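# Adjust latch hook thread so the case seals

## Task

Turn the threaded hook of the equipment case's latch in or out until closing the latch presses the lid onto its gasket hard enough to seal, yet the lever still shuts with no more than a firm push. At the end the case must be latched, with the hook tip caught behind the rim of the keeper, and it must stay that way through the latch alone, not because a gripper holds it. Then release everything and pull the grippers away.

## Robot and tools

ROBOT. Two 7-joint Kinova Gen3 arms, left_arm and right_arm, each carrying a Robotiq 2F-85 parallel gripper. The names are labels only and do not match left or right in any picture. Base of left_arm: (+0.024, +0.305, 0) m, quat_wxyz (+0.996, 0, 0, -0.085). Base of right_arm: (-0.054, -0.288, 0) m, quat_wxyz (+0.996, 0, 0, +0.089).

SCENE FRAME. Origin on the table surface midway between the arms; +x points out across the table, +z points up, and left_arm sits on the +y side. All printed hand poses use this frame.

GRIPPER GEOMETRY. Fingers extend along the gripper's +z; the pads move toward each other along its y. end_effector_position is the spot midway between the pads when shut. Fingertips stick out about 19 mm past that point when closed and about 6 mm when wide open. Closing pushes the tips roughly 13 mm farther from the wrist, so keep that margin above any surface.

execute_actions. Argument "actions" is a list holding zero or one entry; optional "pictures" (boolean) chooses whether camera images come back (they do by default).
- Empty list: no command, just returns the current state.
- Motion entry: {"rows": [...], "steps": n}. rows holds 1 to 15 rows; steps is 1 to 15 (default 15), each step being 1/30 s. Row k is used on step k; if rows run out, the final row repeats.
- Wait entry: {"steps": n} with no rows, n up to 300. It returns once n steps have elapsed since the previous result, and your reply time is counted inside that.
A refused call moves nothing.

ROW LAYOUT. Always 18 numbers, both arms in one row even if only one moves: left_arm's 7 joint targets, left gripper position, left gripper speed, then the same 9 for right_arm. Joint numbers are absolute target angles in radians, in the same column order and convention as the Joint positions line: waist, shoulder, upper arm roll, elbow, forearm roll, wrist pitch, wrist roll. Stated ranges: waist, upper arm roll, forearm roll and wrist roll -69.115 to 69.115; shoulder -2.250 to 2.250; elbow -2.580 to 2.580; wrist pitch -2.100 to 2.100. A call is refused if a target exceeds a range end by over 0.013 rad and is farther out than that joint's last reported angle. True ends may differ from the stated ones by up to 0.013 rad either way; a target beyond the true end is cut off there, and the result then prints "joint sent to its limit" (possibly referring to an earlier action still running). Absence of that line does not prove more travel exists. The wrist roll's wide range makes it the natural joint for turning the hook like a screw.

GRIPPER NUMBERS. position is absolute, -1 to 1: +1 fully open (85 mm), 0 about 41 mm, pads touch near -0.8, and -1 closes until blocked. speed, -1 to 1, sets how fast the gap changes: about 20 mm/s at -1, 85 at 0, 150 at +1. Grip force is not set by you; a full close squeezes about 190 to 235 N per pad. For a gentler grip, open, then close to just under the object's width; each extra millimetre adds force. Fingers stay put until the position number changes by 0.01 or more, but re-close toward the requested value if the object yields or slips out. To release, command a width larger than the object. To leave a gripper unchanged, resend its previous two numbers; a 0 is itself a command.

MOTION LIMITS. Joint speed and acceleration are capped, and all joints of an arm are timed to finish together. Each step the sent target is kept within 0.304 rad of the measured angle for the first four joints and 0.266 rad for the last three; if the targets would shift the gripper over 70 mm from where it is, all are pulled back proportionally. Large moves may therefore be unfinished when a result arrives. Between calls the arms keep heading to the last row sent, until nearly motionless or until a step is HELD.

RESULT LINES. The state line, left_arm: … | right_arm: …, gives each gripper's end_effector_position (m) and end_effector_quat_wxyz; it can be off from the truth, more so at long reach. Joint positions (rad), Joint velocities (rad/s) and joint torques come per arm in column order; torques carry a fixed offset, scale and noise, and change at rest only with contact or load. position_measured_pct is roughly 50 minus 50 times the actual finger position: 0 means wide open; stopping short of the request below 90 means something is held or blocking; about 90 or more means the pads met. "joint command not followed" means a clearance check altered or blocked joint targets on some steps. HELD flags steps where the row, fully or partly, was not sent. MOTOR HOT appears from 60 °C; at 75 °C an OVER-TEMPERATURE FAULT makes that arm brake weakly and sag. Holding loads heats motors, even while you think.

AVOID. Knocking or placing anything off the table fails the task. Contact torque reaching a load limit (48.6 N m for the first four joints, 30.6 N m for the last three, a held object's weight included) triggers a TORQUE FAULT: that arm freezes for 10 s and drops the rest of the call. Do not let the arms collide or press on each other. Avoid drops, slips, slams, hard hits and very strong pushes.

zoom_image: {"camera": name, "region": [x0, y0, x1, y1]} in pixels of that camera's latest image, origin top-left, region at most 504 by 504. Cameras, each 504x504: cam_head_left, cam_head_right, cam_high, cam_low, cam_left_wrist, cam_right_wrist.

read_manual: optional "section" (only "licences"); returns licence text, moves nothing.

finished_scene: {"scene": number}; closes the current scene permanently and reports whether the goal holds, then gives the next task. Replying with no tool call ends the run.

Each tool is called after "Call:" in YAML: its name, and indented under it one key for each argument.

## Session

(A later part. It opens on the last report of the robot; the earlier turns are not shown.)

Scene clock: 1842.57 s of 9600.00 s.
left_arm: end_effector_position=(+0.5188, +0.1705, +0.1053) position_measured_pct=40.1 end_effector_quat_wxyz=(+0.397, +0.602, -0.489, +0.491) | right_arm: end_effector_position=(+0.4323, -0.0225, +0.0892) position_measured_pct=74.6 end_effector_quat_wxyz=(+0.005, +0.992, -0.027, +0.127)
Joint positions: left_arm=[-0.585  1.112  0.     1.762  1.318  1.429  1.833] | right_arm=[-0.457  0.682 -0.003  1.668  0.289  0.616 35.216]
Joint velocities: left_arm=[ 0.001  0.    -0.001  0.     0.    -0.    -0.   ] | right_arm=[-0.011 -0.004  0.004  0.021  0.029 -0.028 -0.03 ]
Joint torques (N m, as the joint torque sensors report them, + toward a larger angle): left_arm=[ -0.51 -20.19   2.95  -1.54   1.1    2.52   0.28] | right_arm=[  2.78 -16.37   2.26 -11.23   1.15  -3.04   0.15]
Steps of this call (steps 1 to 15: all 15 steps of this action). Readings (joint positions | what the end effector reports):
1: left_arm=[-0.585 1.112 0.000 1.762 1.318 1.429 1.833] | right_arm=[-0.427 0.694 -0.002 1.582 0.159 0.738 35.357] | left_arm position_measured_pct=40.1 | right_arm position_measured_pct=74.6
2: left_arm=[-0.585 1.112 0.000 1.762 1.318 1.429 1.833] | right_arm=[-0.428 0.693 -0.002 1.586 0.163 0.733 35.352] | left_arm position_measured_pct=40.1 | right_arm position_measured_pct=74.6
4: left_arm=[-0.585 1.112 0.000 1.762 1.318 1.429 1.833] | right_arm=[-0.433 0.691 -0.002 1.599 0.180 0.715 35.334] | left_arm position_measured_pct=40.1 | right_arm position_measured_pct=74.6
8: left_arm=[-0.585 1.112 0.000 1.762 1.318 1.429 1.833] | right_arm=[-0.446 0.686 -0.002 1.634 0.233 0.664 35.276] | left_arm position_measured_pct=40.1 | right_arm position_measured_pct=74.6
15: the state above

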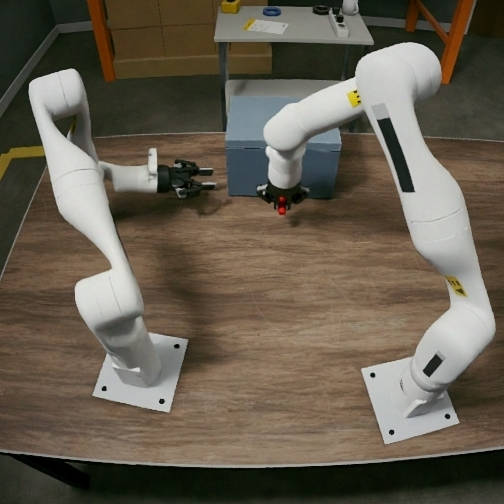

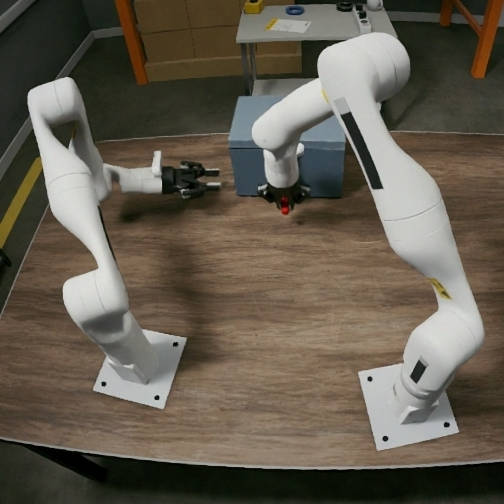

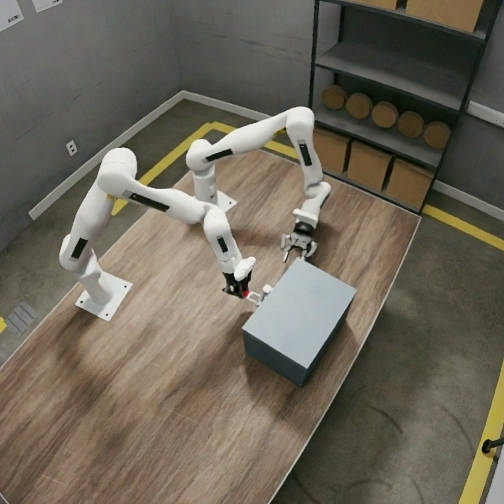

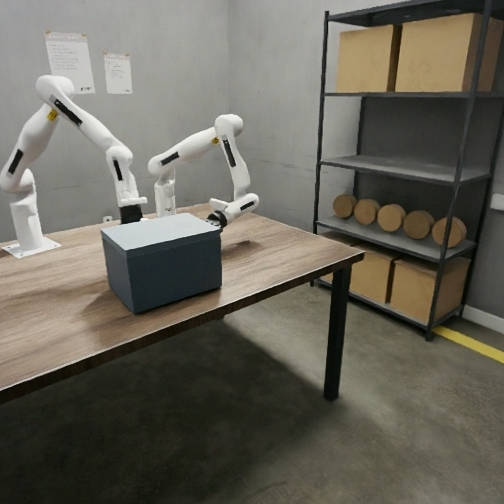

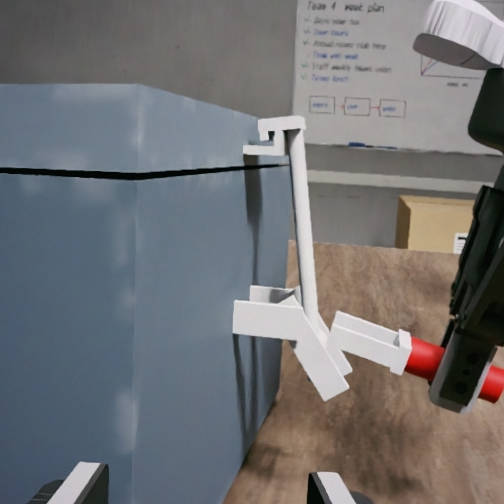

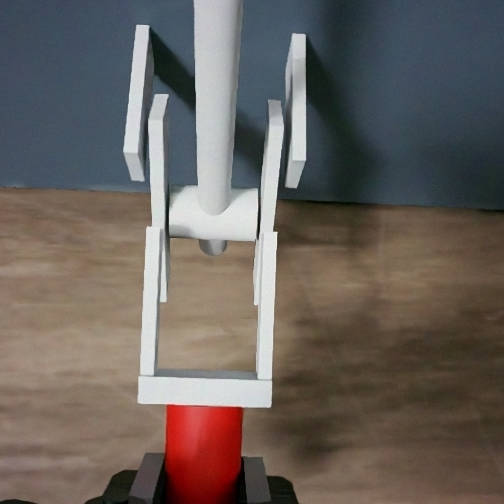

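Call:
execute_actions:
  actions:
    - {"rows":[[-0.585,1.112,0,1.762,1.318,1.429,1.833,0.2,0,-0.4589,0.685,0,1.6735,0.3103,0.597,35.1943,-0.58,-0.5],[-0.585,1.112,0,1.762,1.318,1.429,1.833,0.2,0,-0.4621,0.6844,0,1.6815,0.3279,0.5857,35.1753,-0.58,-0.5],[-0.585,1.112,0,1.762,1.318,1.429,1.833,0.2,0,-0.4652,0.6839,0,1.6895,0.3456,0.5745,35.1562,-0.58,-0.5],[-0.585,1.112,0,1.762,1.318,1.429,1.833,0.2,0,-0.4684,0.6833,0,1.6975,0.3632,0.5632,35.1372,-0.58,-0.5],[-0.585,1.112,0,1.762,1.318,1.429,1.833,0.2,0,-0.4716,0.6828,0,1.7055,0.3809,0.552,35.1182,-0.58,-0.5],[-0.585,1.112,0,1.762,1.318,1.429,1.833,0.2,0,-0.4748,0.6828,0,1.7132,0.4026,0.5418,35.0949,-0.58,-0.5],[-0.585,1.112,0,1.762,1.318,1.429,1.833,0.2,0,-0.478,0.6828,0,1.7209,0.4243,0.5316,35.0716,-0.58,-0.5],[-0.585,1.112,0,1.762,1.318,1.429,1.833,0.2,0,-0.4811,0.6829,0,1.7286,0.4459,0.5213,35.0483,-0.58,-0.5],[-0.585,1.112,0,1.762,1.318,1.429,1.833,0.2,0,-0.4843,0.6829,0,1.7363,0.4676,0.5111,35.025,-0.58,-0.5],[-0.585,1.112,0,1.762,1.318,1.429,1.833,0.2,0,-0.4875,0.6829,0,1.744,0.4893,0.5009,35.0017,-0.58,-0.5]],"steps":15}
  pictures: false

Call:
execute_actions:
  actions:
    - {"steps":8}

Call:
zoom_image:
  camera: "cam_left_wrist"
  region: [110, 150, 170, 195]

Scene clock: 1865.80 s of 9600.00 s.
left_arm: end_effector_position=(+0.5188, +0.1705, +0.1053) position_measured_pct=40.1 end_effector_quat_wxyz=(+0.397, +0.602, -0.489, +0.491) | right_arm: end_effector_position=(+0.4345, -0.0225, +0.0812) position_measured_pct=74.6 end_effector_quat_wxyz=(+0.007, +0.985, -0.026, +0.169)
Joint positions: left_arm=[-0.585  1.112  0.     1.762  1.318  1.429  1.833] | right_arm=[-0.489  0.68  -0.003  1.746  0.48   0.509 35.009]
Joint velocities: left_arm=[ 0.     0.001  0.001 -0.     0.001  0.    -0.   ] | right_arm=[-0.017 -0.001  0.002  0.042  0.113 -0.056 -0.119]
Joint torques (N m, as the joint torque sensors report them, + toward a larger angle): left_arm=[ -0.58 -20.15   3.18  -1.63   1.22   2.35   0.03] | right_arm=[  2.35 -17.09   3.2  -11.29   1.49  -2.72   0.04]
Steps of this call (steps 1 to 15: the robot went on to your last target; steps 16 to 682: nothing new was sent; steps 683 to 697: all 15 steps of this action). Readings (joint positions | what the end effector reports):
683: left_arm=[-0.585 1.112 0.000 1.762 1.318 1.429 1.833] | right_arm=[-0.458 0.682 -0.002 1.670 0.292 0.612 35.212] | left_arm position_measured_pct=40.1 | right_arm position_measured_pct=74.6
684: left_arm=[-0.585 1.112 0.000 1.762 1.318 1.429 1.833] | right_arm=[-0.460 0.682 -0.002 1.673 0.298 0.609 35.207] | left_arm position_measured_pct=40.1 | right_arm position_measured_pct=74.6
686: left_arm=[-0.585 1.112 0.000 1.762 1.318 1.429 1.833] | right_arm=[-0.463 0.681 -0.002 1.682 0.317 0.597 35.186] | left_arm position_measured_pct=40.1 | right_arm position_measured_pct=74.6
690: left_arm=[-0.585 1.112 0.000 1.762 1.318 1.429 1.833] | right_arm=[-0.474 0.680 -0.003 1.708 0.377 0.561 35.121] | left_arm position_measured_pct=40.1 | right_arm position_measured_pct=74.6
697: the state above

Scene clock: 1866.07 s of 9600.00 s.
left_arm: end_effector_position=(+0.5188, +0.1705, +0.1053) position_measured_pct=40.1 end_effector_quat_wxyz=(+0.397, +0.602, -0.489, +0.491) | right_arm: end_effector_position=(+0.4346, -0.0225, +0.0810) position_measured_pct=74.6 end_effector_quat_wxyz=(+0.007, +0.985, -0.026, +0.170)
Joint positions: left_arm=[-0.585  1.112  0.     1.762  1.318  1.429  1.833] | right_arm=[-0.49   0.68  -0.003  1.749  0.487  0.506 35.002]
Joint velocities: left_arm=[-0.001 -0.002  0.     0.     0.001 -0.    -0.   ] | right_arm=[-0.001  0.     0.001  0.001  0.002 -0.002 -0.002]
Joint torques (N m, as the joint torque sensors report them, + toward a larger angle): left_arm=[ -0.46 -20.25   2.92  -1.65   1.04   2.57   0.22] | right_arm=[  2.21 -17.19   2.77 -11.13   1.2   -2.6   -0.01]
Steps of this call (steps 1 to 8: the robot went on to your last target). Readings (joint positions | what the end effector reports):
1: left_arm=[-0.585 1.112 0.000 1.762 1.318 1.429 1.833] | right_arm=[-0.489 0.680 -0.003 1.747 0.483 0.508 35.006] | left_arm position_measured_pct=40.1 | right_arm position_measured_pct=74.6
2: left_arm=[-0.585 1.112 0.000 1.762 1.318 1.429 1.833] | right_arm=[-0.489 0.680 -0.003 1.748 0.485 0.507 35.004] | left_arm position_measured_pct=40.1 | right_arm position_measured_pct=74.6
4: left_arm=[-0.585 1.112 0.000 1.762 1.318 1.429 1.833] | right_arm=[-0.490 0.680 -0.003 1.748 0.486 0.506 35.003] | left_arm position_measured_pct=40.1 | right_arm position_measured_pct=74.6
8: the state above

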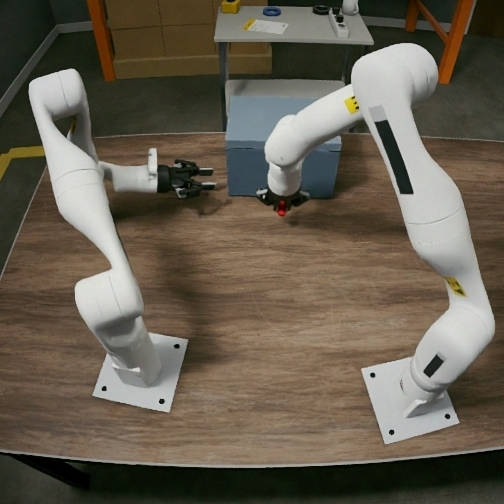

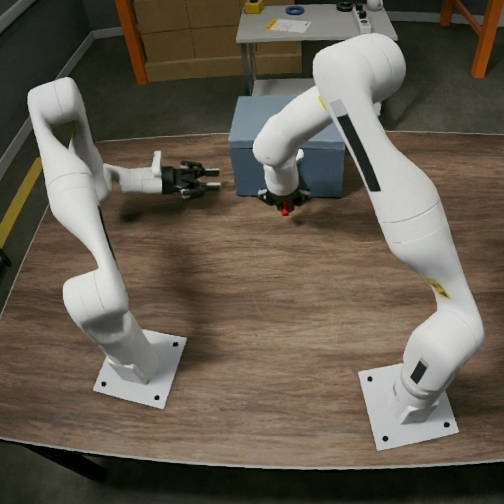

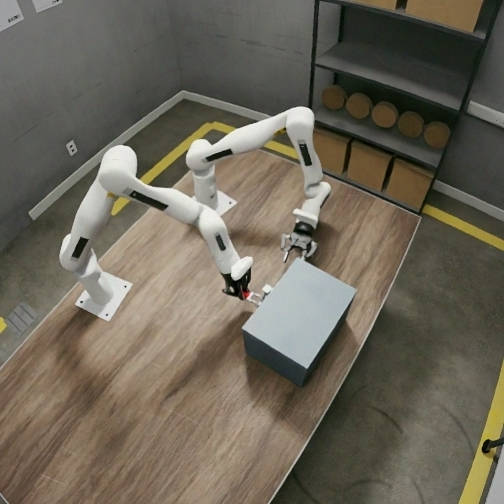

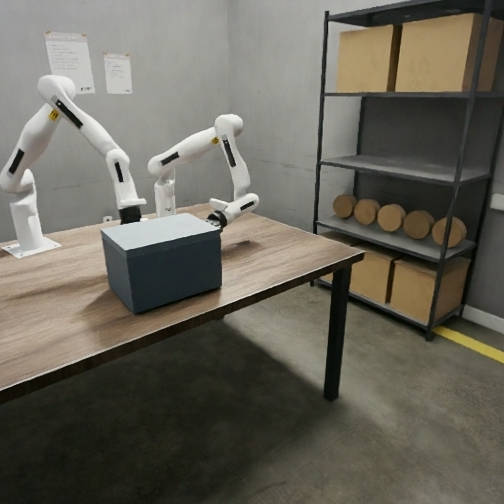

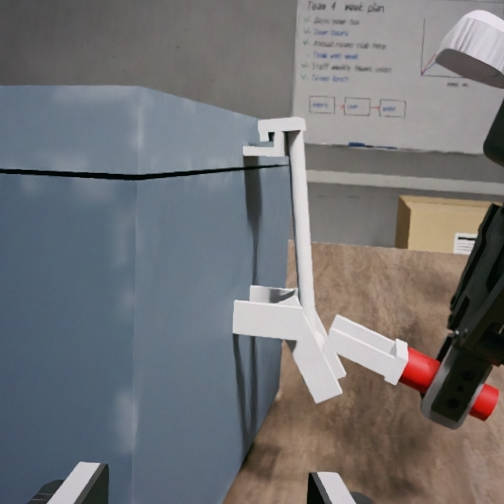

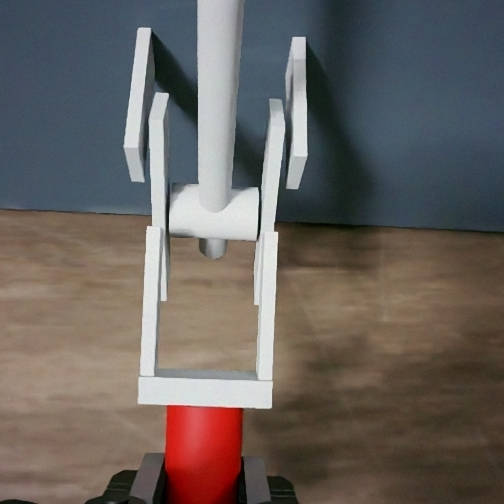

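Region (110, 150, 170, 195) of cam_left_wrist's 504x504 image, scaled by 8.400; it fills the top 378 rows of this view, and the rest is white.

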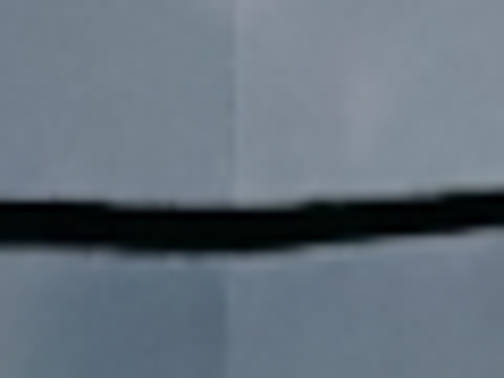

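Call:
execute_actions:
  actions:
    - {"rows":[[-0.585,1.112,0,1.762,1.318,1.429,1.833,0.2,0,-0.4899,0.6833,0,1.75,0.5114,0.4936,34.9781,-0.58,-0.5],[-0.585,1.112,0,1.762,1.318,1.429,1.833,0.2,0,-0.4924,0.6837,0,1.756,0.5334,0.4863,34.9545,-0.58,-0.5],[-0.585,1.112,0,1.762,1.318,1.429,1.833,0.2,0,-0.4948,0.6841,0,1.762,0.5555,0.479,34.931,-0.58,-0.5],[-0.585,1.112,0,1.762,1.318,1.429,1.833,0.2,0,-0.4973,0.6845,0,1.7681,0.5776,0.4716,34.9074,-0.58,-0.5],[-0.585,1.112,0,1.762,1.318,1.429,1.833,0.2,0,-0.4998,0.6849,0,1.7741,0.5996,0.4643,34.8838,-0.58,-0.5],[-0.585,1.112,0,1.762,1.318,1.429,1.833,0.2,0,-0.5022,0.6853,0,1.7801,0.6217,0.457,34.8602,-0.58,-0.5],[-0.585,1.112,0,1.762,1.318,1.429,1.833,0.2,0,-0.5046,0.6861,0,1.7852,0.6441,0.4522,34.8364,-0.58,-0.5],[-0.585,1.112,0,1.762,1.318,1.429,1.833,0.2,0,-0.507,0.687,0,1.7903,0.6664,0.4475,34.8127,-0.58,-0.5],[-0.585,1.112,0,1.762,1.318,1.429,1.833,0.2,0,-0.5094,0.6878,0,1.7954,0.6888,0.4427,34.7889,-0.58,-0.5],[-0.585,1.112,0,1.762,1.318,1.429,1.833,0.2,0,-0.5118,0.6887,0,1.8005,0.7111,0.438,34.7652,-0.58,-0.5],[-0.585,1.112,0,1.762,1.318,1.429,1.833,0.2,0,-0.5142,0.6895,0,1.8056,0.7335,0.4332,34.7414,-0.58,-0.5],[-0.585,1.112,0,1.762,1.318,1.429,1.833,0.2,0,-0.5166,0.6904,0,1.8107,0.7558,0.4285,34.7177,-0.58,-0.5],[-0.585,1.112,0,1.762,1.318,1.429,1.833,0.2,0,-0.519,0.6912,0,1.8158,0.7782,0.4237,34.6939,-0.58,-0.5]],"steps":15}
  pictures: false

Call:
execute_actions:
  actions:
    - {"steps":8}

Call:
zoom_image:
  camera: "cam_left_wrist"
  region: [110, 150, 170, 195]

Scene clock: 1887.07 s of 9600.00 s.
left_arm: end_effector_position=(+0.5188, +0.1705, +0.1053) position_measured_pct=40.1 end_effector_quat_wxyz=(+0.397, +0.602, -0.489, +0.491) | right_arm: end_effector_position=(+0.4373, -0.0227, +0.0739) position_measured_pct=74.6 end_effector_quat_wxyz=(+0.009, +0.978, -0.025, +0.207)
Joint positions: left_arm=[-0.585  1.112  0.     1.762  1.318  1.429  1.833] | right_arm=[-0.518  0.688 -0.003  1.812  0.737  0.435 34.735]
Joint velocities: left_arm=[-0.    -0.002 -0.001 -0.001  0.    -0.001  0.   ] | right_arm=[-0.049  0.019  0.001  0.118  0.529 -0.114 -0.56 ]
Joint torques (N m, as the joint torque sensors report them, + toward a larger angle): left_arm=[ -0.53 -19.84   3.17  -1.99   1.02   2.27  -0.02] | right_arm=[  2.34 -18.25   3.41 -11.55   1.58  -1.41   0.2 ]
Steps of this call (steps 1 to 15: the robot went on to your last target; steps 16 to 615: nothing new was sent; steps 616 to 630: all 15 steps of this action). Readings (joint positions | what the end effector reports):
616: left_arm=[-0.585 1.112 0.000 1.762 1.318 1.429 1.833] | right_arm=[-0.490 0.680 -0.002 1.749 0.489 0.505 35.000] | left_arm position_measured_pct=40.1 | right_arm position_measured_pct=74.6
617: left_arm=[-0.585 1.112 0.000 1.762 1.318 1.429 1.833] | right_arm=[-0.491 0.680 -0.002 1.751 0.495 0.503 34.994] | left_arm position_measured_pct=40.1 | right_arm position_measured_pct=74.6
619: left_arm=[-0.585 1.112 0.000 1.762 1.318 1.429 1.833] | right_arm=[-0.494 0.681 -0.003 1.758 0.518 0.495 34.969] | left_arm position_measured_pct=40.1 | right_arm position_measured_pct=74.6
623: left_arm=[-0.585 1.112 0.000 1.762 1.318 1.429 1.833] | right_arm=[-0.502 0.682 -0.003 1.777 0.589 0.472 34.893] | left_arm position_measured_pct=40.1 | right_arm position_measured_pct=74.6
630: the state above

Scene clock: 1887.33 s of 9600.00 s.
left_arm: end_effector_position=(+0.5188, +0.1705, +0.1053) position_measured_pct=40.1 end_effector_quat_wxyz=(+0.397, +0.602, -0.489, +0.491) | right_arm: end_effector_position=(+0.4377, -0.0227, +0.0729) position_measured_pct=74.6 end_effector_quat_wxyz=(+0.008, +0.977, -0.025, +0.212)
Joint positions: left_arm=[-0.585  1.112  0.     1.762  1.318  1.429  1.833] | right_arm=[-0.522  0.689 -0.003  1.821  0.776  0.427 34.694]
Joint velocities: left_arm=[ 0.001 -0.001 -0.002  0.    -0.    -0.    -0.001] | right_arm=[-0.002  0.001  0.002  0.002  0.01  -0.002 -0.01 ]
Joint torques (N m, as the joint torque sensors report them, + toward a larger angle): left_arm=[ -0.14 -20.32   3.13  -1.38   0.94   2.67  -0.04] | right_arm=[  2.19 -17.45   2.98 -10.7    1.26  -1.46   0.26]
Steps of this call (steps 1 to 8: the robot went on to your last target). Readings (joint positions | what the end effector reports):
1: left_arm=[-0.585 1.112 0.000 1.762 1.318 1.429 1.833] | right_arm=[-0.519 0.688 -0.003 1.815 0.752 0.432 34.719] | left_arm position_measured_pct=40.1 | right_arm position_measured_pct=74.6
2: left_arm=[-0.585 1.112 0.000 1.762 1.318 1.429 1.833] | right_arm=[-0.520 0.688 -0.003 1.818 0.763 0.430 34.708] | left_arm position_measured_pct=40.1 | right_arm position_measured_pct=74.6
4: left_arm=[-0.585 1.112 0.000 1.762 1.318 1.429 1.833] | right_arm=[-0.521 0.689 -0.003 1.820 0.772 0.428 34.698] | left_arm position_measured_pct=40.1 | right_arm position_measured_pct=74.6
8: the state above

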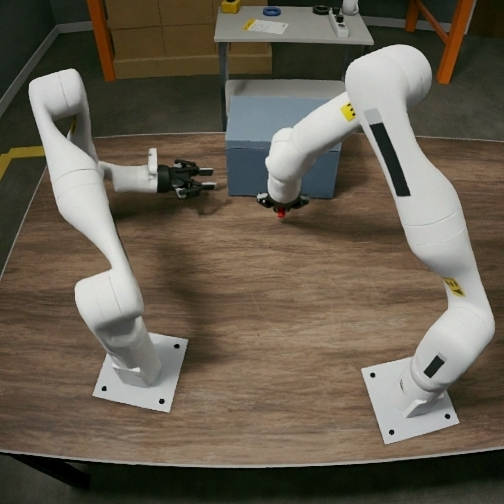

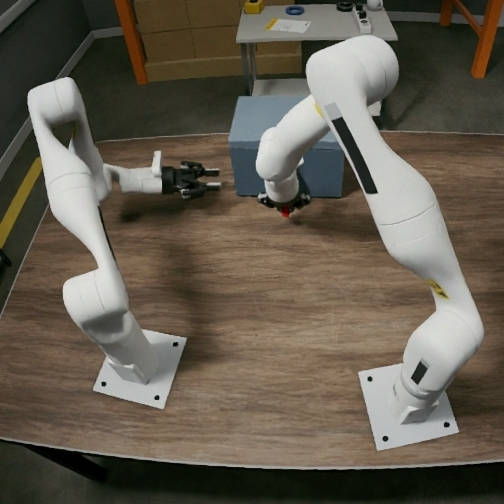

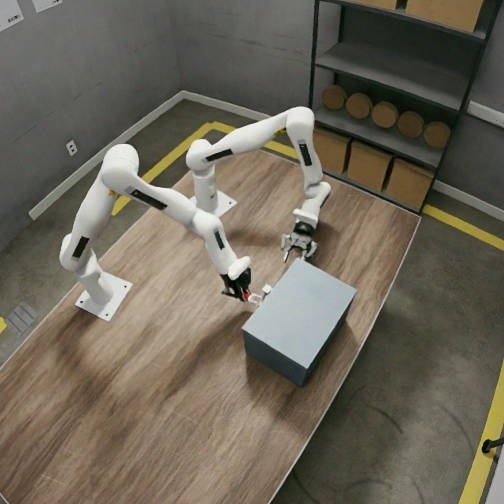

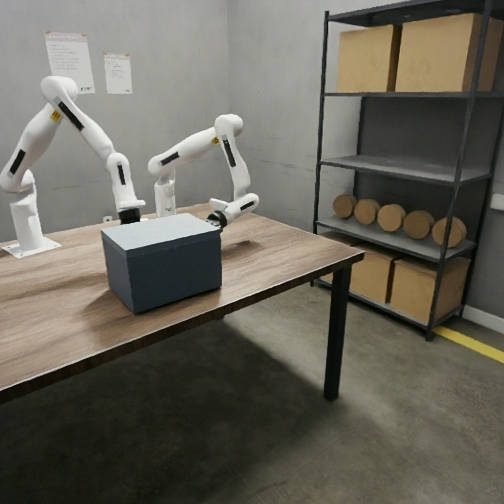

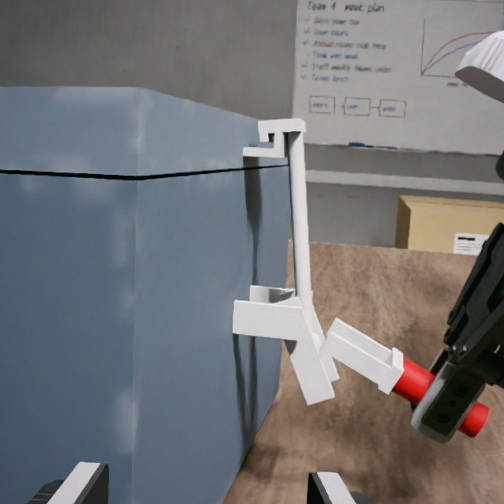

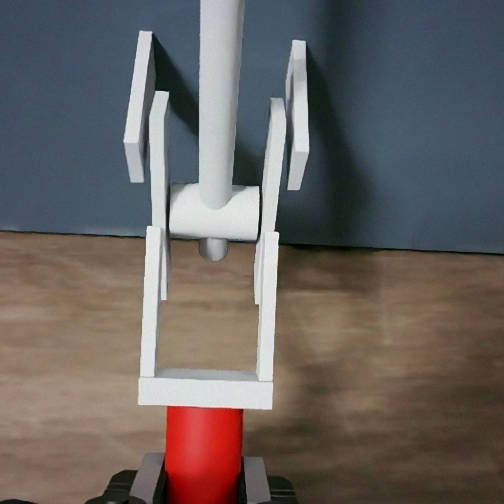

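Region (110, 150, 170, 195) of cam_left_wrist's 504x504 image, scaled by 8.400; it fills the top 378 rows of this view, and the rest is white.

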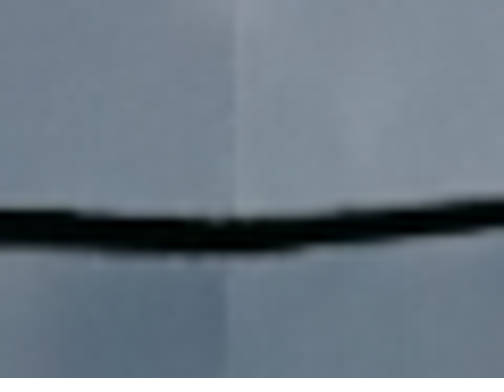

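Call:
execute_actions:
  actions:
    - {"rows":[[-0.585,1.112,0,1.762,1.318,1.429,1.833,0.2,0,-0.5214,0.6924,0,1.8206,0.8036,0.4207,34.6669,-0.58,-0.5],[-0.585,1.112,0,1.762,1.318,1.429,1.833,0.2,0,-0.5237,0.6936,0,1.8254,0.8291,0.4178,34.6399,-0.58,-0.5],[-0.585,1.112,0,1.762,1.318,1.429,1.833,0.2,0,-0.5261,0.6948,0,1.8302,0.8545,0.4148,34.6129,-0.58,-0.5],[-0.585,1.112,0,1.762,1.318,1.429,1.833,0.2,0,-0.5285,0.696,0,1.835,0.8799,0.4119,34.5859,-0.58,-0.5],[-0.585,1.112,0,1.762,1.318,1.429,1.833,0.2,0,-0.5309,0.6972,0,1.8398,0.9053,0.4089,34.5589,-0.58,-0.5],[-0.585,1.112,0,1.762,1.318,1.429,1.833,0.2,0,-0.5332,0.6984,0,1.8446,0.9308,0.406,34.5319,-0.58,-0.5],[-0.585,1.112,0,1.762,1.318,1.429,1.833,0.2,0,-0.5356,0.6996,0,1.8494,0.9562,0.403,34.5049,-0.58,-0.5],[-0.585,1.112,0,1.762,1.318,1.429,1.833,0.2,0,-0.538,0.7012,0,1.8539,0.9836,0.4021,34.4758,-0.58,-0.5],[-0.585,1.112,0,1.762,1.318,1.429,1.833,0.2,0,-0.5403,0.7027,0,1.8584,1.0109,0.4013,34.4468,-0.58,-0.5],[-0.585,1.112,0,1.762,1.318,1.429,1.833,0.2,0,-0.5427,0.7043,0,1.8629,1.0383,0.4004,34.4177,-0.58,-0.5],[-0.585,1.112,0,1.762,1.318,1.429,1.833,0.2,0,-0.5451,0.7059,0,1.8674,1.0656,0.3995,34.3886,-0.58,-0.5],[-0.585,1.112,0,1.762,1.318,1.429,1.833,0.2,0,-0.5475,0.7075,0,1.8719,1.093,0.3986,34.3595,-0.58,-0.5],[-0.585,1.112,0,1.762,1.318,1.429,1.833,0.2,0,-0.5498,0.709,0,1.8764,1.1203,0.3978,34.3305,-0.58,-0.5],[-0.585,1.112,0,1.762,1.318,1.429,1.833,0.2,0,-0.5522,0.7106,0,1.8809,1.1477,0.3969,34.3014,-0.58,-0.5]],"steps":15}
  pictures: false

Call:
execute_actions:
  actions:
    - {"rows":[[-0.585,1.112,0,1.762,1.318,1.429,1.833,0.2,0,-0.5544,0.7126,0,1.8849,1.1748,0.3982,34.2724,-0.58,-0.5],[-0.585,1.112,0,1.762,1.318,1.429,1.833,0.2,0,-0.5567,0.7145,0,1.889,1.2019,0.3996,34.2434,-0.58,-0.5],[-0.585,1.112,0,1.762,1.318,1.429,1.833,0.2,0,-0.5589,0.7165,0,1.893,1.229,0.4009,34.2144,-0.58,-0.5],[-0.585,1.112,0,1.762,1.318,1.429,1.833,0.2,0,-0.5611,0.7184,0,1.897,1.256,0.4023,34.1855,-0.58,-0.5],[-0.585,1.112,0,1.762,1.318,1.429,1.833,0.2,0,-0.5633,0.7204,0,1.901,1.2831,0.4036,34.1565,-0.58,-0.5],[-0.585,1.112,0,1.762,1.318,1.429,1.833,0.2,0,-0.5656,0.7223,0,1.9051,1.3102,0.405,34.1275,-0.58,-0.5],[-0.585,1.112,0,1.762,1.318,1.429,1.833,0.2,0,-0.5678,0.7243,0,1.9091,1.3373,0.4063,34.0985,-0.58,-0.5],[-0.585,1.112,0,1.762,1.318,1.429,1.833,0.2,0,-0.57,0.7266,0,1.9128,1.3619,0.4097,34.0719,-0.58,-0.5],[-0.585,1.112,0,1.762,1.318,1.429,1.833,0.2,0,-0.5721,0.7289,0,1.9165,1.3865,0.4131,34.0453,-0.58,-0.5],[-0.585,1.112,0,1.762,1.318,1.429,1.833,0.2,0,-0.5743,0.7312,0,1.9202,1.4111,0.4165,34.0187,-0.58,-0.5],[-0.585,1.112,0,1.762,1.318,1.429,1.833,0.2,0,-0.5765,0.7336,0,1.9239,1.4356,0.42,33.9921,-0.58,-0.5],[-0.585,1.112,0,1.762,1.318,1.429,1.833,0.2,0,-0.5787,0.7359,0,1.9276,1.4602,0.4234,33.9655,-0.58,-0.5],[-0.585,1.112,0,1.762,1.318,1.429,1.833,0.2,0,-0.5808,0.7382,0,1.9313,1.4848,0.4268,33.9389,-0.58,-0.5],[-0.585,1.112,0,1.762,1.318,1.429,1.833,0.2,0,-0.583,0.7405,0,1.935,1.5094,0.4302,33.9123,-0.58,-0.5]],"steps":15}
  pictures: false

Call:
execute_actions:
  actions:
    - {"steps":10}

Call:
zoom_image:
  camera: "cam_left_wrist"
  region: [110, 150, 170, 195]

Scene clock: 1926.20 s of 9600.00 s.
left_arm: end_effector_position=(+0.5188, +0.1705, +0.1053) position_measured_pct=40.1 end_effector_quat_wxyz=(+0.397, +0.602, -0.489, +0.491) | right_arm: end_effector_position=(+0.4406, -0.0229, +0.0669) position_measured_pct=74.6 end_effector_quat_wxyz=(+0.010, +0.969, -0.024, +0.246)
Joint positions: left_arm=[-0.585  1.112  0.     1.762  1.318  1.429  1.833] | right_arm=[-0.548  0.704 -0.002  1.872  1.069  0.401 34.383]
Joint velocities: left_arm=[-0.    -0.     0.001 -0.    -0.     0.001  0.   ] | right_arm=[-0.059  0.043  0.003  0.123  0.763 -0.03  -0.815]
Joint torques (N m, as the joint torque sensors report them, + toward a larger angle): left_arm=[ -0.12 -20.11   3.16  -1.6    1.07   2.38   0.38] | right_arm=[  1.33 -17.42   2.8   -9.02   1.19  -0.01   0.39]
Steps of this call (steps 1 to 30: the robot went on to your last target; steps 31 to 1151: nothing new was sent; steps 1152 to 1166: all 15 steps of this action). Readings (joint positions | what the end effector reports):
1152: left_arm=[-0.585 1.112 0.000 1.762 1.318 1.429 1.833] | right_arm=[-0.522 0.689 -0.003 1.821 0.778 0.426 34.692] | left_arm position_measured_pct=40.1 | right_arm position_measured_pct=74.6
1153: left_arm=[-0.585 1.112 0.000 1.762 1.318 1.429 1.833] | right_arm=[-0.523 0.690 -0.002 1.822 0.785 0.425 34.685] | left_arm position_measured_pct=40.1 | right_arm position_measured_pct=74.6
1155: left_arm=[-0.585 1.112 0.000 1.762 1.318 1.429 1.833] | right_arm=[-0.526 0.691 -0.003 1.827 0.811 0.422 34.657] | left_arm position_measured_pct=40.1 | right_arm position_measured_pct=74.6
1159: left_arm=[-0.585 1.112 0.000 1.762 1.318 1.429 1.833] | right_arm=[-0.533 0.694 -0.003 1.842 0.892 0.412 34.571] | left_arm position_measured_pct=40.1 | right_arm position_measured_pct=74.6
1166: the state above

Scene clock: 1926.70 s of 9600.00 s.
left_arm: end_effector_position=(+0.5188, +0.1705, +0.1053) position_measured_pct=40.1 end_effector_quat_wxyz=(+0.397, +0.602, -0.489, +0.491) | right_arm: end_effector_position=(+0.4450, -0.0230, +0.0596) position_measured_pct=74.6 end_effector_quat_wxyz=(+0.011, +0.957, -0.023, +0.288)
Joint positions: left_arm=[-0.585  1.112  0.     1.762  1.318  1.429  1.833] | right_arm=[-0.579  0.732 -0.002  1.927  1.439  0.421 33.987]
Joint velocities: left_arm=[ 0.001 -0.003 -0.001 -0.    -0.     0.001 -0.   ] | right_arm=[-0.059  0.066  0.001  0.106  0.708  0.092 -0.768]
Joint torques (N m, as the joint torque sensors report them, + toward a larger angle): left_arm=[ -0.07 -20.68   3.04  -1.69   0.93   2.43   0.22] | right_arm=[  1.19 -17.51   2.14  -7.52   0.8    1.11   0.33]
Steps of this call (steps 1 to 15: all 15 steps of this action). Readings (joint positions | what the end effector reports):
1: left_arm=[-0.585 1.112 0.000 1.762 1.318 1.429 1.833] | right_arm=[-0.550 0.705 -0.002 1.876 1.093 0.400 34.357] | left_arm position_measured_pct=40.1 | right_arm position_measured_pct=74.6
2: left_arm=[-0.585 1.112 0.000 1.762 1.318 1.429 1.833] | right_arm=[-0.552 0.707 -0.002 1.879 1.117 0.399 34.333] | left_arm position_measured_pct=40.1 | right_arm position_measured_pct=74.6
4: left_arm=[-0.585 1.112 0.000 1.762 1.318 1.429 1.833] | right_arm=[-0.556 0.710 -0.002 1.886 1.163 0.399 34.283] | left_arm position_measured_pct=40.1 | right_arm position_measured_pct=74.6
8: left_arm=[-0.585 1.112 0.000 1.762 1.318 1.429 1.833] | right_arm=[-0.564 0.717 -0.002 1.901 1.262 0.403 34.177] | left_arm position_measured_pct=40.1 | right_arm position_measured_pct=74.6
15: the state above

Scene clock: 1927.03 s of 9600.00 s.
left_arm: end_effector_position=(+0.5188, +0.1705, +0.1053) position_measured_pct=40.1 end_effector_quat_wxyz=(+0.397, +0.602, -0.489, +0.491) | right_arm: end_effector_position=(+0.4460, -0.0230, +0.0581) position_measured_pct=74.6 end_effector_quat_wxyz=(+0.011, +0.955, -0.023, +0.296)
Joint positions: left_arm=[-0.585  1.112  0.     1.762  1.318  1.429  1.833] | right_arm=[-0.584  0.739 -0.001  1.937  1.508  0.43  33.912]
Joint velocities: left_arm=[-0.001  0.001 -0.    -0.     0.001  0.001 -0.   ] | right_arm=[-0.001  0.002  0.001  0.     0.007  0.001 -0.006]
Joint torques (N m, as the joint torque sensors report them, + toward a larger angle): left_arm=[ -0.19 -20.09   3.07  -1.75   1.01   2.53   0.2 ] | right_arm=[  0.65 -18.39   2.    -7.71   0.08   0.97   0.63]
Steps of this call (steps 1 to 10: the robot went on to your last target). Readings (joint positions | what the end effector reports):
1: left_arm=[-0.585 1.112 0.000 1.762 1.318 1.429 1.833] | right_arm=[-0.581 0.734 -0.002 1.930 1.461 0.424 33.963] | left_arm position_measured_pct=40.1 | right_arm position_measured_pct=74.6
2: left_arm=[-0.585 1.112 0.000 1.762 1.318 1.429 1.833] | right_arm=[-0.582 0.736 -0.002 1.933 1.479 0.426 33.943] | left_arm position_measured_pct=40.1 | right_arm position_measured_pct=74.6
4: left_arm=[-0.585 1.112 0.000 1.762 1.318 1.429 1.833] | right_arm=[-0.583 0.738 -0.002 1.936 1.500 0.429 33.921] | left_arm position_measured_pct=40.1 | right_arm position_measured_pct=74.6
8: left_arm=[-0.585 1.112 0.000 1.762 1.318 1.429 1.833] | right_arm=[-0.584 0.739 -0.001 1.937 1.507 0.430 33.913] | left_arm position_measured_pct=40.1 | right_arm position_measured_pct=74.6
10: the state above

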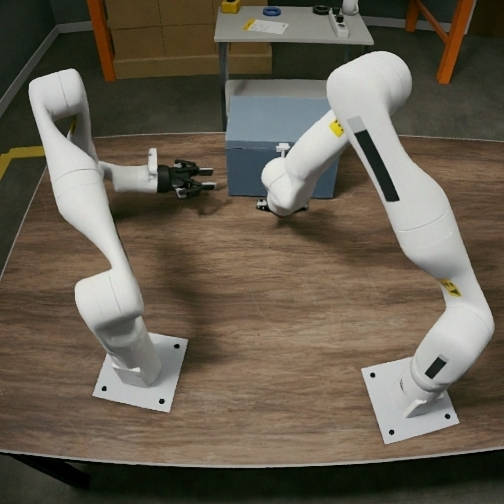

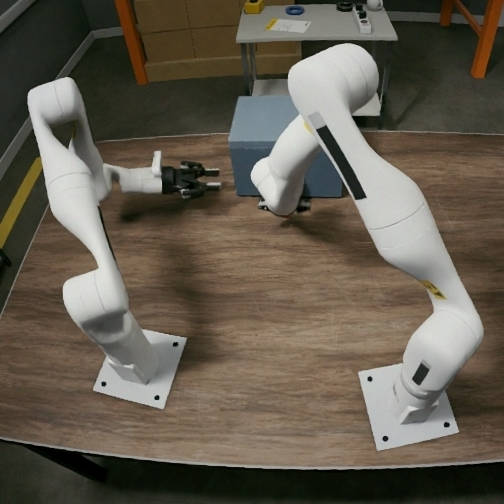

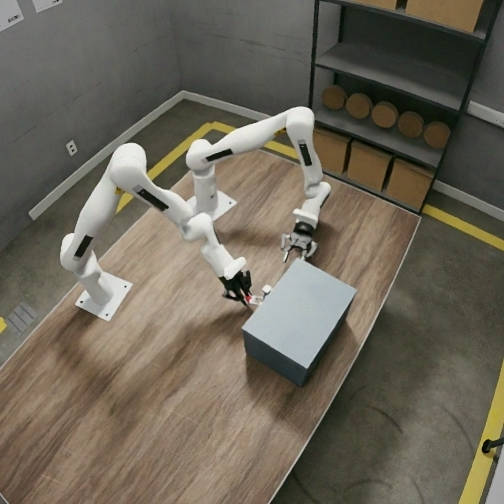

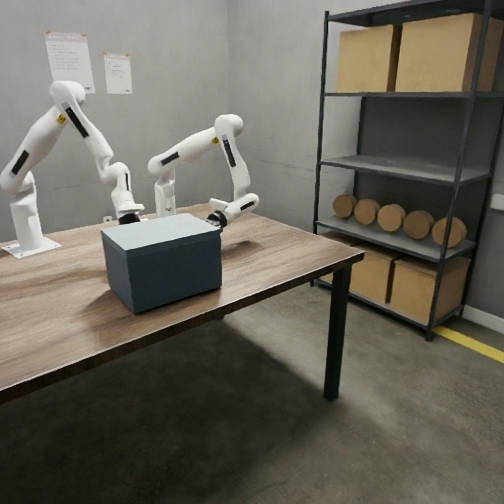

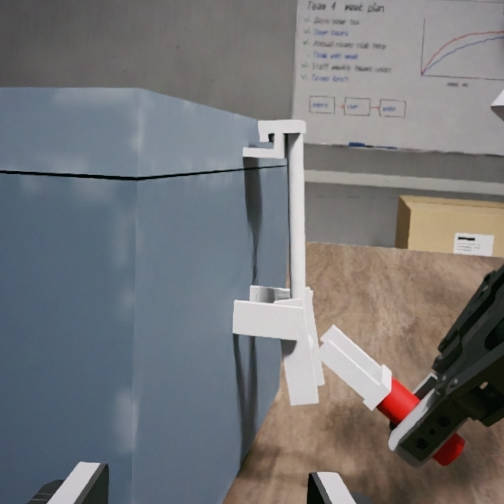

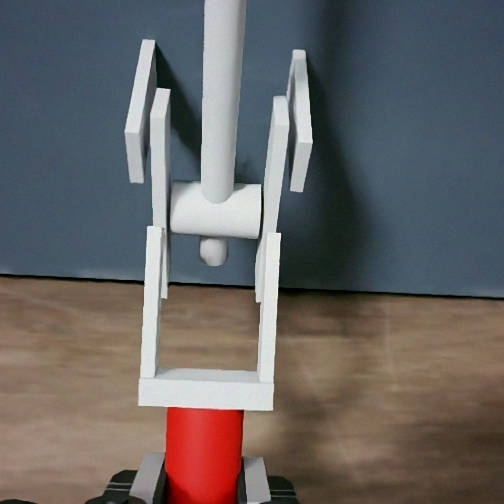

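Region (110, 150, 170, 195) of cam_left_wrist's 504x504 image, scaled by 8.400; it fills the top 378 rows of this view, and the rest is white.

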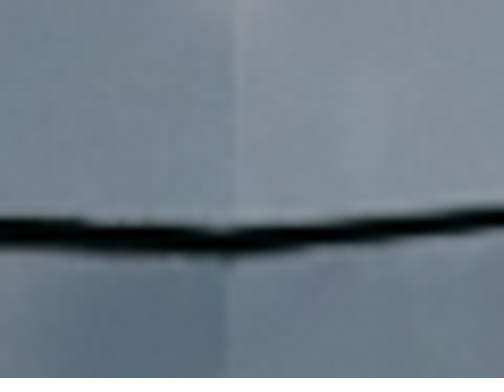

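Call:
execute_actions:
  actions:
    - {"rows":[[-0.585,1.112,0,1.762,1.318,1.429,1.833,0.2,0,-0.5855,0.7436,0,1.9389,1.5341,0.4362,33.8852,-0.58,-0.5],[-0.585,1.112,0,1.762,1.318,1.429,1.833,0.2,0,-0.5879,0.7468,0,1.9428,1.5587,0.4421,33.858,-0.58,-0.5],[-0.585,1.112,0,1.762,1.318,1.429,1.833,0.2,0,-0.5904,0.7499,0,1.9467,1.5834,0.4481,33.8309,-0.58,-0.5],[-0.585,1.112,0,1.762,1.318,1.429,1.833,0.2,0,-0.5928,0.753,0,1.9506,1.608,0.4541,33.8038,-0.58,-0.5],[-0.585,1.112,0,1.762,1.318,1.429,1.833,0.2,0,-0.5953,0.7562,0,1.9545,1.6327,0.46,33.7766,-0.58,-0.5],[-0.585,1.112,0,1.762,1.318,1.429,1.833,0.2,0,-0.5977,0.7593,0,1.9584,1.6573,0.466,33.7495,-0.58,-0.5],[-0.585,1.112,0,1.762,1.318,1.429,1.833,0.2,0,-0.6006,0.7635,0,1.9626,1.6819,0.4751,33.7218,-0.58,-0.5],[-0.585,1.112,0,1.762,1.318,1.429,1.833,0.2,0,-0.6035,0.7678,0,1.9668,1.7065,0.4842,33.6941,-0.58,-0.5],[-0.585,1.112,0,1.762,1.318,1.429,1.833,0.2,0,-0.6063,0.772,0,1.9711,1.7311,0.4933,33.6665,-0.58,-0.5],[-0.585,1.112,0,1.762,1.318,1.429,1.833,0.2,0,-0.6092,0.7763,0,1.9753,1.7557,0.5024,33.6388,-0.58,-0.5],[-0.585,1.112,0,1.762,1.318,1.429,1.833,0.2,0,-0.6121,0.7805,0,1.9795,1.7803,0.5115,33.6111,-0.58,-0.5],[-0.585,1.112,0,1.762,1.318,1.429,1.833,0.2,0,-0.6156,0.7865,0,1.9841,1.805,0.5246,33.5824,-0.58,-0.5],[-0.585,1.112,0,1.762,1.318,1.429,1.833,0.2,0,-0.619,0.7924,0,1.9887,1.8298,0.5377,33.5537,-0.58,-0.5],[-0.585,1.112,0,1.762,1.318,1.429,1.833,0.2,0,-0.6225,0.7984,0,1.9932,1.8545,0.5507,33.5249,-0.58,-0.5],[-0.585,1.112,0,1.762,1.318,1.429,1.833,0.2,0,-0.6259,0.8043,0,1.9978,1.8792,0.5638,33.4962,-0.58,-0.5]],"steps":15}
  pictures: false

Call:
execute_actions:
  actions:
    - {"rows":[[-0.585,1.112,0,1.762,1.318,1.429,1.833,0.2,0,-0.6281,0.8087,0,2.0004,1.8921,0.5733,33.4804,-0.58,-0.5],[-0.585,1.112,0,1.762,1.318,1.429,1.833,0.2,0,-0.6303,0.813,0,2.003,1.9051,0.5827,33.4647,-0.58,-0.5],[-0.585,1.112,0,1.762,1.318,1.429,1.833,0.2,0,-0.6325,0.8174,0,2.0057,1.918,0.5922,33.4489,-0.58,-0.5],[-0.585,1.112,0,1.762,1.318,1.429,1.833,0.2,0,-0.6346,0.8217,0,2.0083,1.9309,0.6017,33.4331,-0.58,-0.5],[-0.585,1.112,0,1.762,1.318,1.429,1.833,0.2,0,-0.6368,0.8261,0,2.0109,1.9439,0.6111,33.4174,-0.58,-0.5],[-0.585,1.112,0,1.762,1.318,1.429,1.833,0.2,0,-0.639,0.8304,0,2.0135,1.9568,0.6206,33.4016,-0.58,-0.5]],"steps":15}

Call:
zoom_image:
  camera: "cam_left_wrist"
  region: [220, 270, 460, 504]

Scene clock: 1954.10 s of 9600.00 s.
left_arm: end_effector_position=(+0.5188, +0.1705, +0.1053) position_measured_pct=40.1 end_effector_quat_wxyz=(+0.397, +0.602, -0.489, +0.491) | right_arm: end_effector_position=(+0.4514, -0.0233, +0.0512) position_measured_pct=74.6 end_effector_quat_wxyz=(+0.014, +0.940, -0.021, +0.339)
Joint positions: left_arm=[-0.585  1.112  0.     1.762  1.318  1.429  1.833] | right_arm=[-0.615  0.783 -0.001  1.982  1.785  0.517 33.604]
Joint velocities: left_arm=[-0.002 -0.001 -0.002  0.    -0.001  0.001  0.   ] | right_arm=[-0.093  0.157 -0.001  0.127  0.726  0.337 -0.833]
Joint torques (N m, as the joint torque sensors report them, + toward a larger angle): left_arm=[ -0.03 -20.16   3.12  -1.81   1.05   2.45   0.16] | right_arm=[  0.95 -17.76   2.16  -5.57   0.54   1.58  -0.16]
Steps of this call (steps 1 to 30: the robot went on to your last target; steps 31 to 797: nothing new was sent; steps 798 to 812: all 15 steps of this action). Readings (joint positions | what the end effector reports):
798: left_arm=[-0.585 1.112 0.000 1.762 1.318 1.429 1.833] | right_arm=[-0.584 0.740 -0.001 1.937 1.510 0.430 33.911] | left_arm position_measured_pct=40.1 | right_arm position_measured_pct=74.6
799: left_arm=[-0.585 1.112 0.000 1.762 1.318 1.429 1.833] | right_arm=[-0.585 0.741 -0.001 1.938 1.517 0.432 33.903] | left_arm position_measured_pct=40.1 | right_arm position_measured_pct=74.6
801: left_arm=[-0.585 1.112 0.000 1.762 1.318 1.429 1.833] | right_arm=[-0.588 0.744 -0.001 1.942 1.542 0.438 33.875] | left_arm position_measured_pct=40.1 | right_arm position_measured_pct=74.6
805: left_arm=[-0.585 1.112 0.000 1.762 1.318 1.429 1.833] | right_arm=[-0.596 0.754 -0.001 1.954 1.620 0.458 33.789] | left_arm position_measured_pct=40.1 | right_arm position_measured_pct=74.6
812: the state above

Scene clock: 1954.60 s of 9600.00 s.
left_arm: end_effector_position=(+0.5188, +0.1705, +0.1053) position_measured_pct=40.1 end_effector_quat_wxyz=(+0.397, +0.602, -0.489, +0.491) | right_arm: end_effector_position=(+0.4568, -0.0234, +0.0456) position_measured_pct=74.6 end_effector_quat_wxyz=(+0.014, +0.926, -0.020, +0.377)
Joint positions: left_arm=[-0.585  1.112  0.     1.762  1.318  1.429  1.833] | right_arm=[-0.639  0.83  -0.001  2.014  1.956  0.619 33.402]
Joint velocities: left_arm=[ 0.001 -0.001 -0.001 -0.    -0.001 -0.    -0.001] | right_arm=[-0.003  0.006  0.002  0.     0.009  0.008 -0.01 ]
Joint torques (N m, as the joint torque sensors report them, + toward a larger angle): left_arm=[ -0.07 -20.49   3.32  -1.67   0.77   2.63   0.1 ] | right_arm=[  0.81 -19.71   2.49  -5.01   0.53   2.18   0.56]
Steps of this call (steps 1 to 15: all 15 steps of this action). Readings (joint positions | what the end effector reports):
1: left_arm=[-0.585 1.112 0.000 1.762 1.318 1.429 1.833] | right_arm=[-0.618 0.788 -0.001 1.986 1.809 0.529 33.576] | left_arm position_measured_pct=40.1 | right_arm position_measured_pct=74.6
2: left_arm=[-0.585 1.112 0.000 1.762 1.318 1.429 1.833] | right_arm=[-0.621 0.794 -0.001 1.990 1.832 0.541 33.549] | left_arm position_measured_pct=40.1 | right_arm position_measured_pct=74.6
4: left_arm=[-0.585 1.112 0.000 1.762 1.318 1.429 1.833] | right_arm=[-0.627 0.804 -0.001 1.998 1.873 0.564 33.501] | left_arm position_measured_pct=40.1 | right_arm position_measured_pct=74.6
8: left_arm=[-0.585 1.112 0.000 1.762 1.318 1.429 1.833] | right_arm=[-0.636 0.823 -0.001 2.010 1.935 0.605 33.427] | left_arm position_measured_pct=40.1 | right_arm position_measured_pct=74.6
15: the state above

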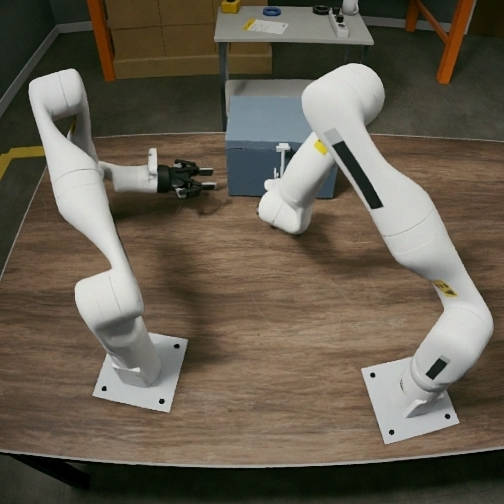

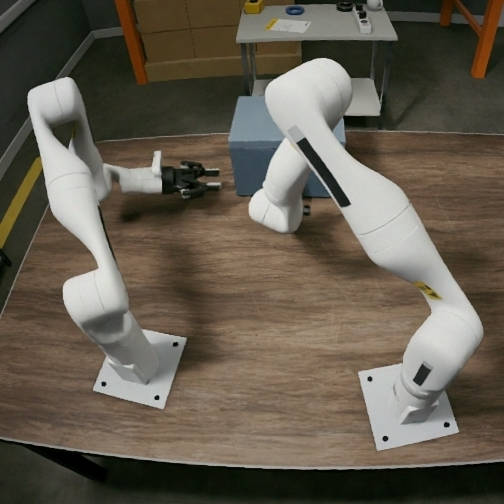

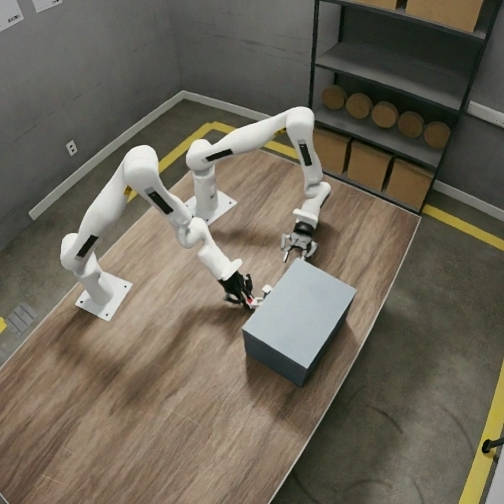

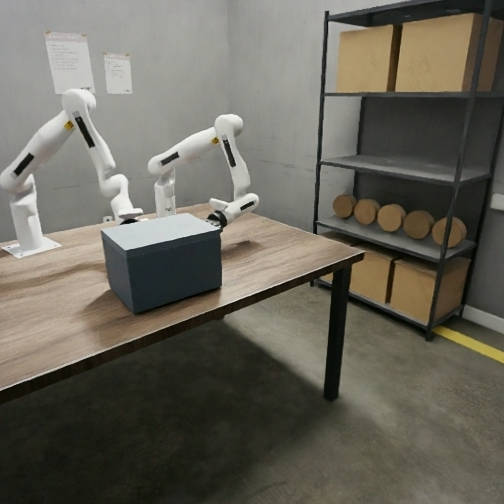

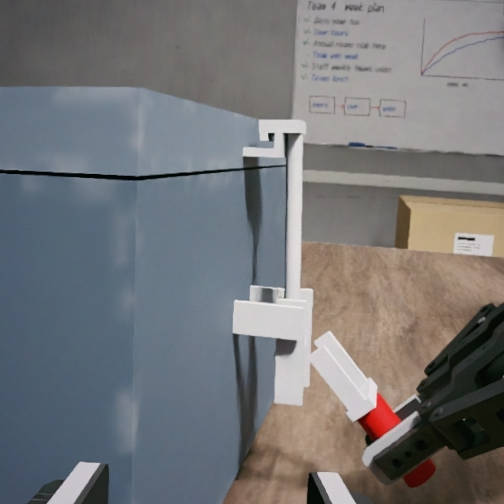

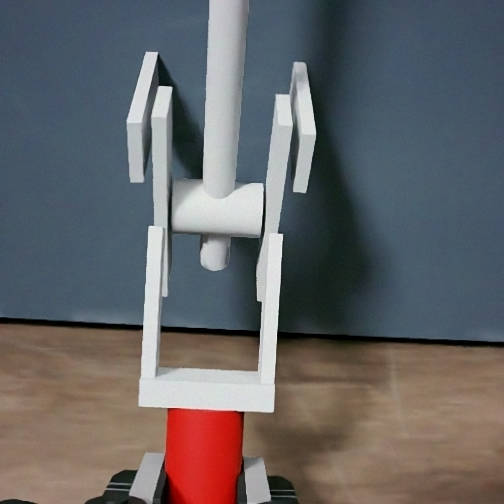

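Region (220, 270, 460, 504) of cam_left_wrist's 504x504 image, scaled by 2.100; it fills the top 491 rows of this view, and the rest is white.

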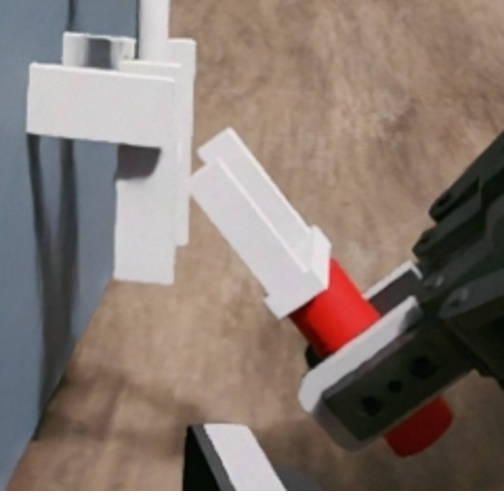

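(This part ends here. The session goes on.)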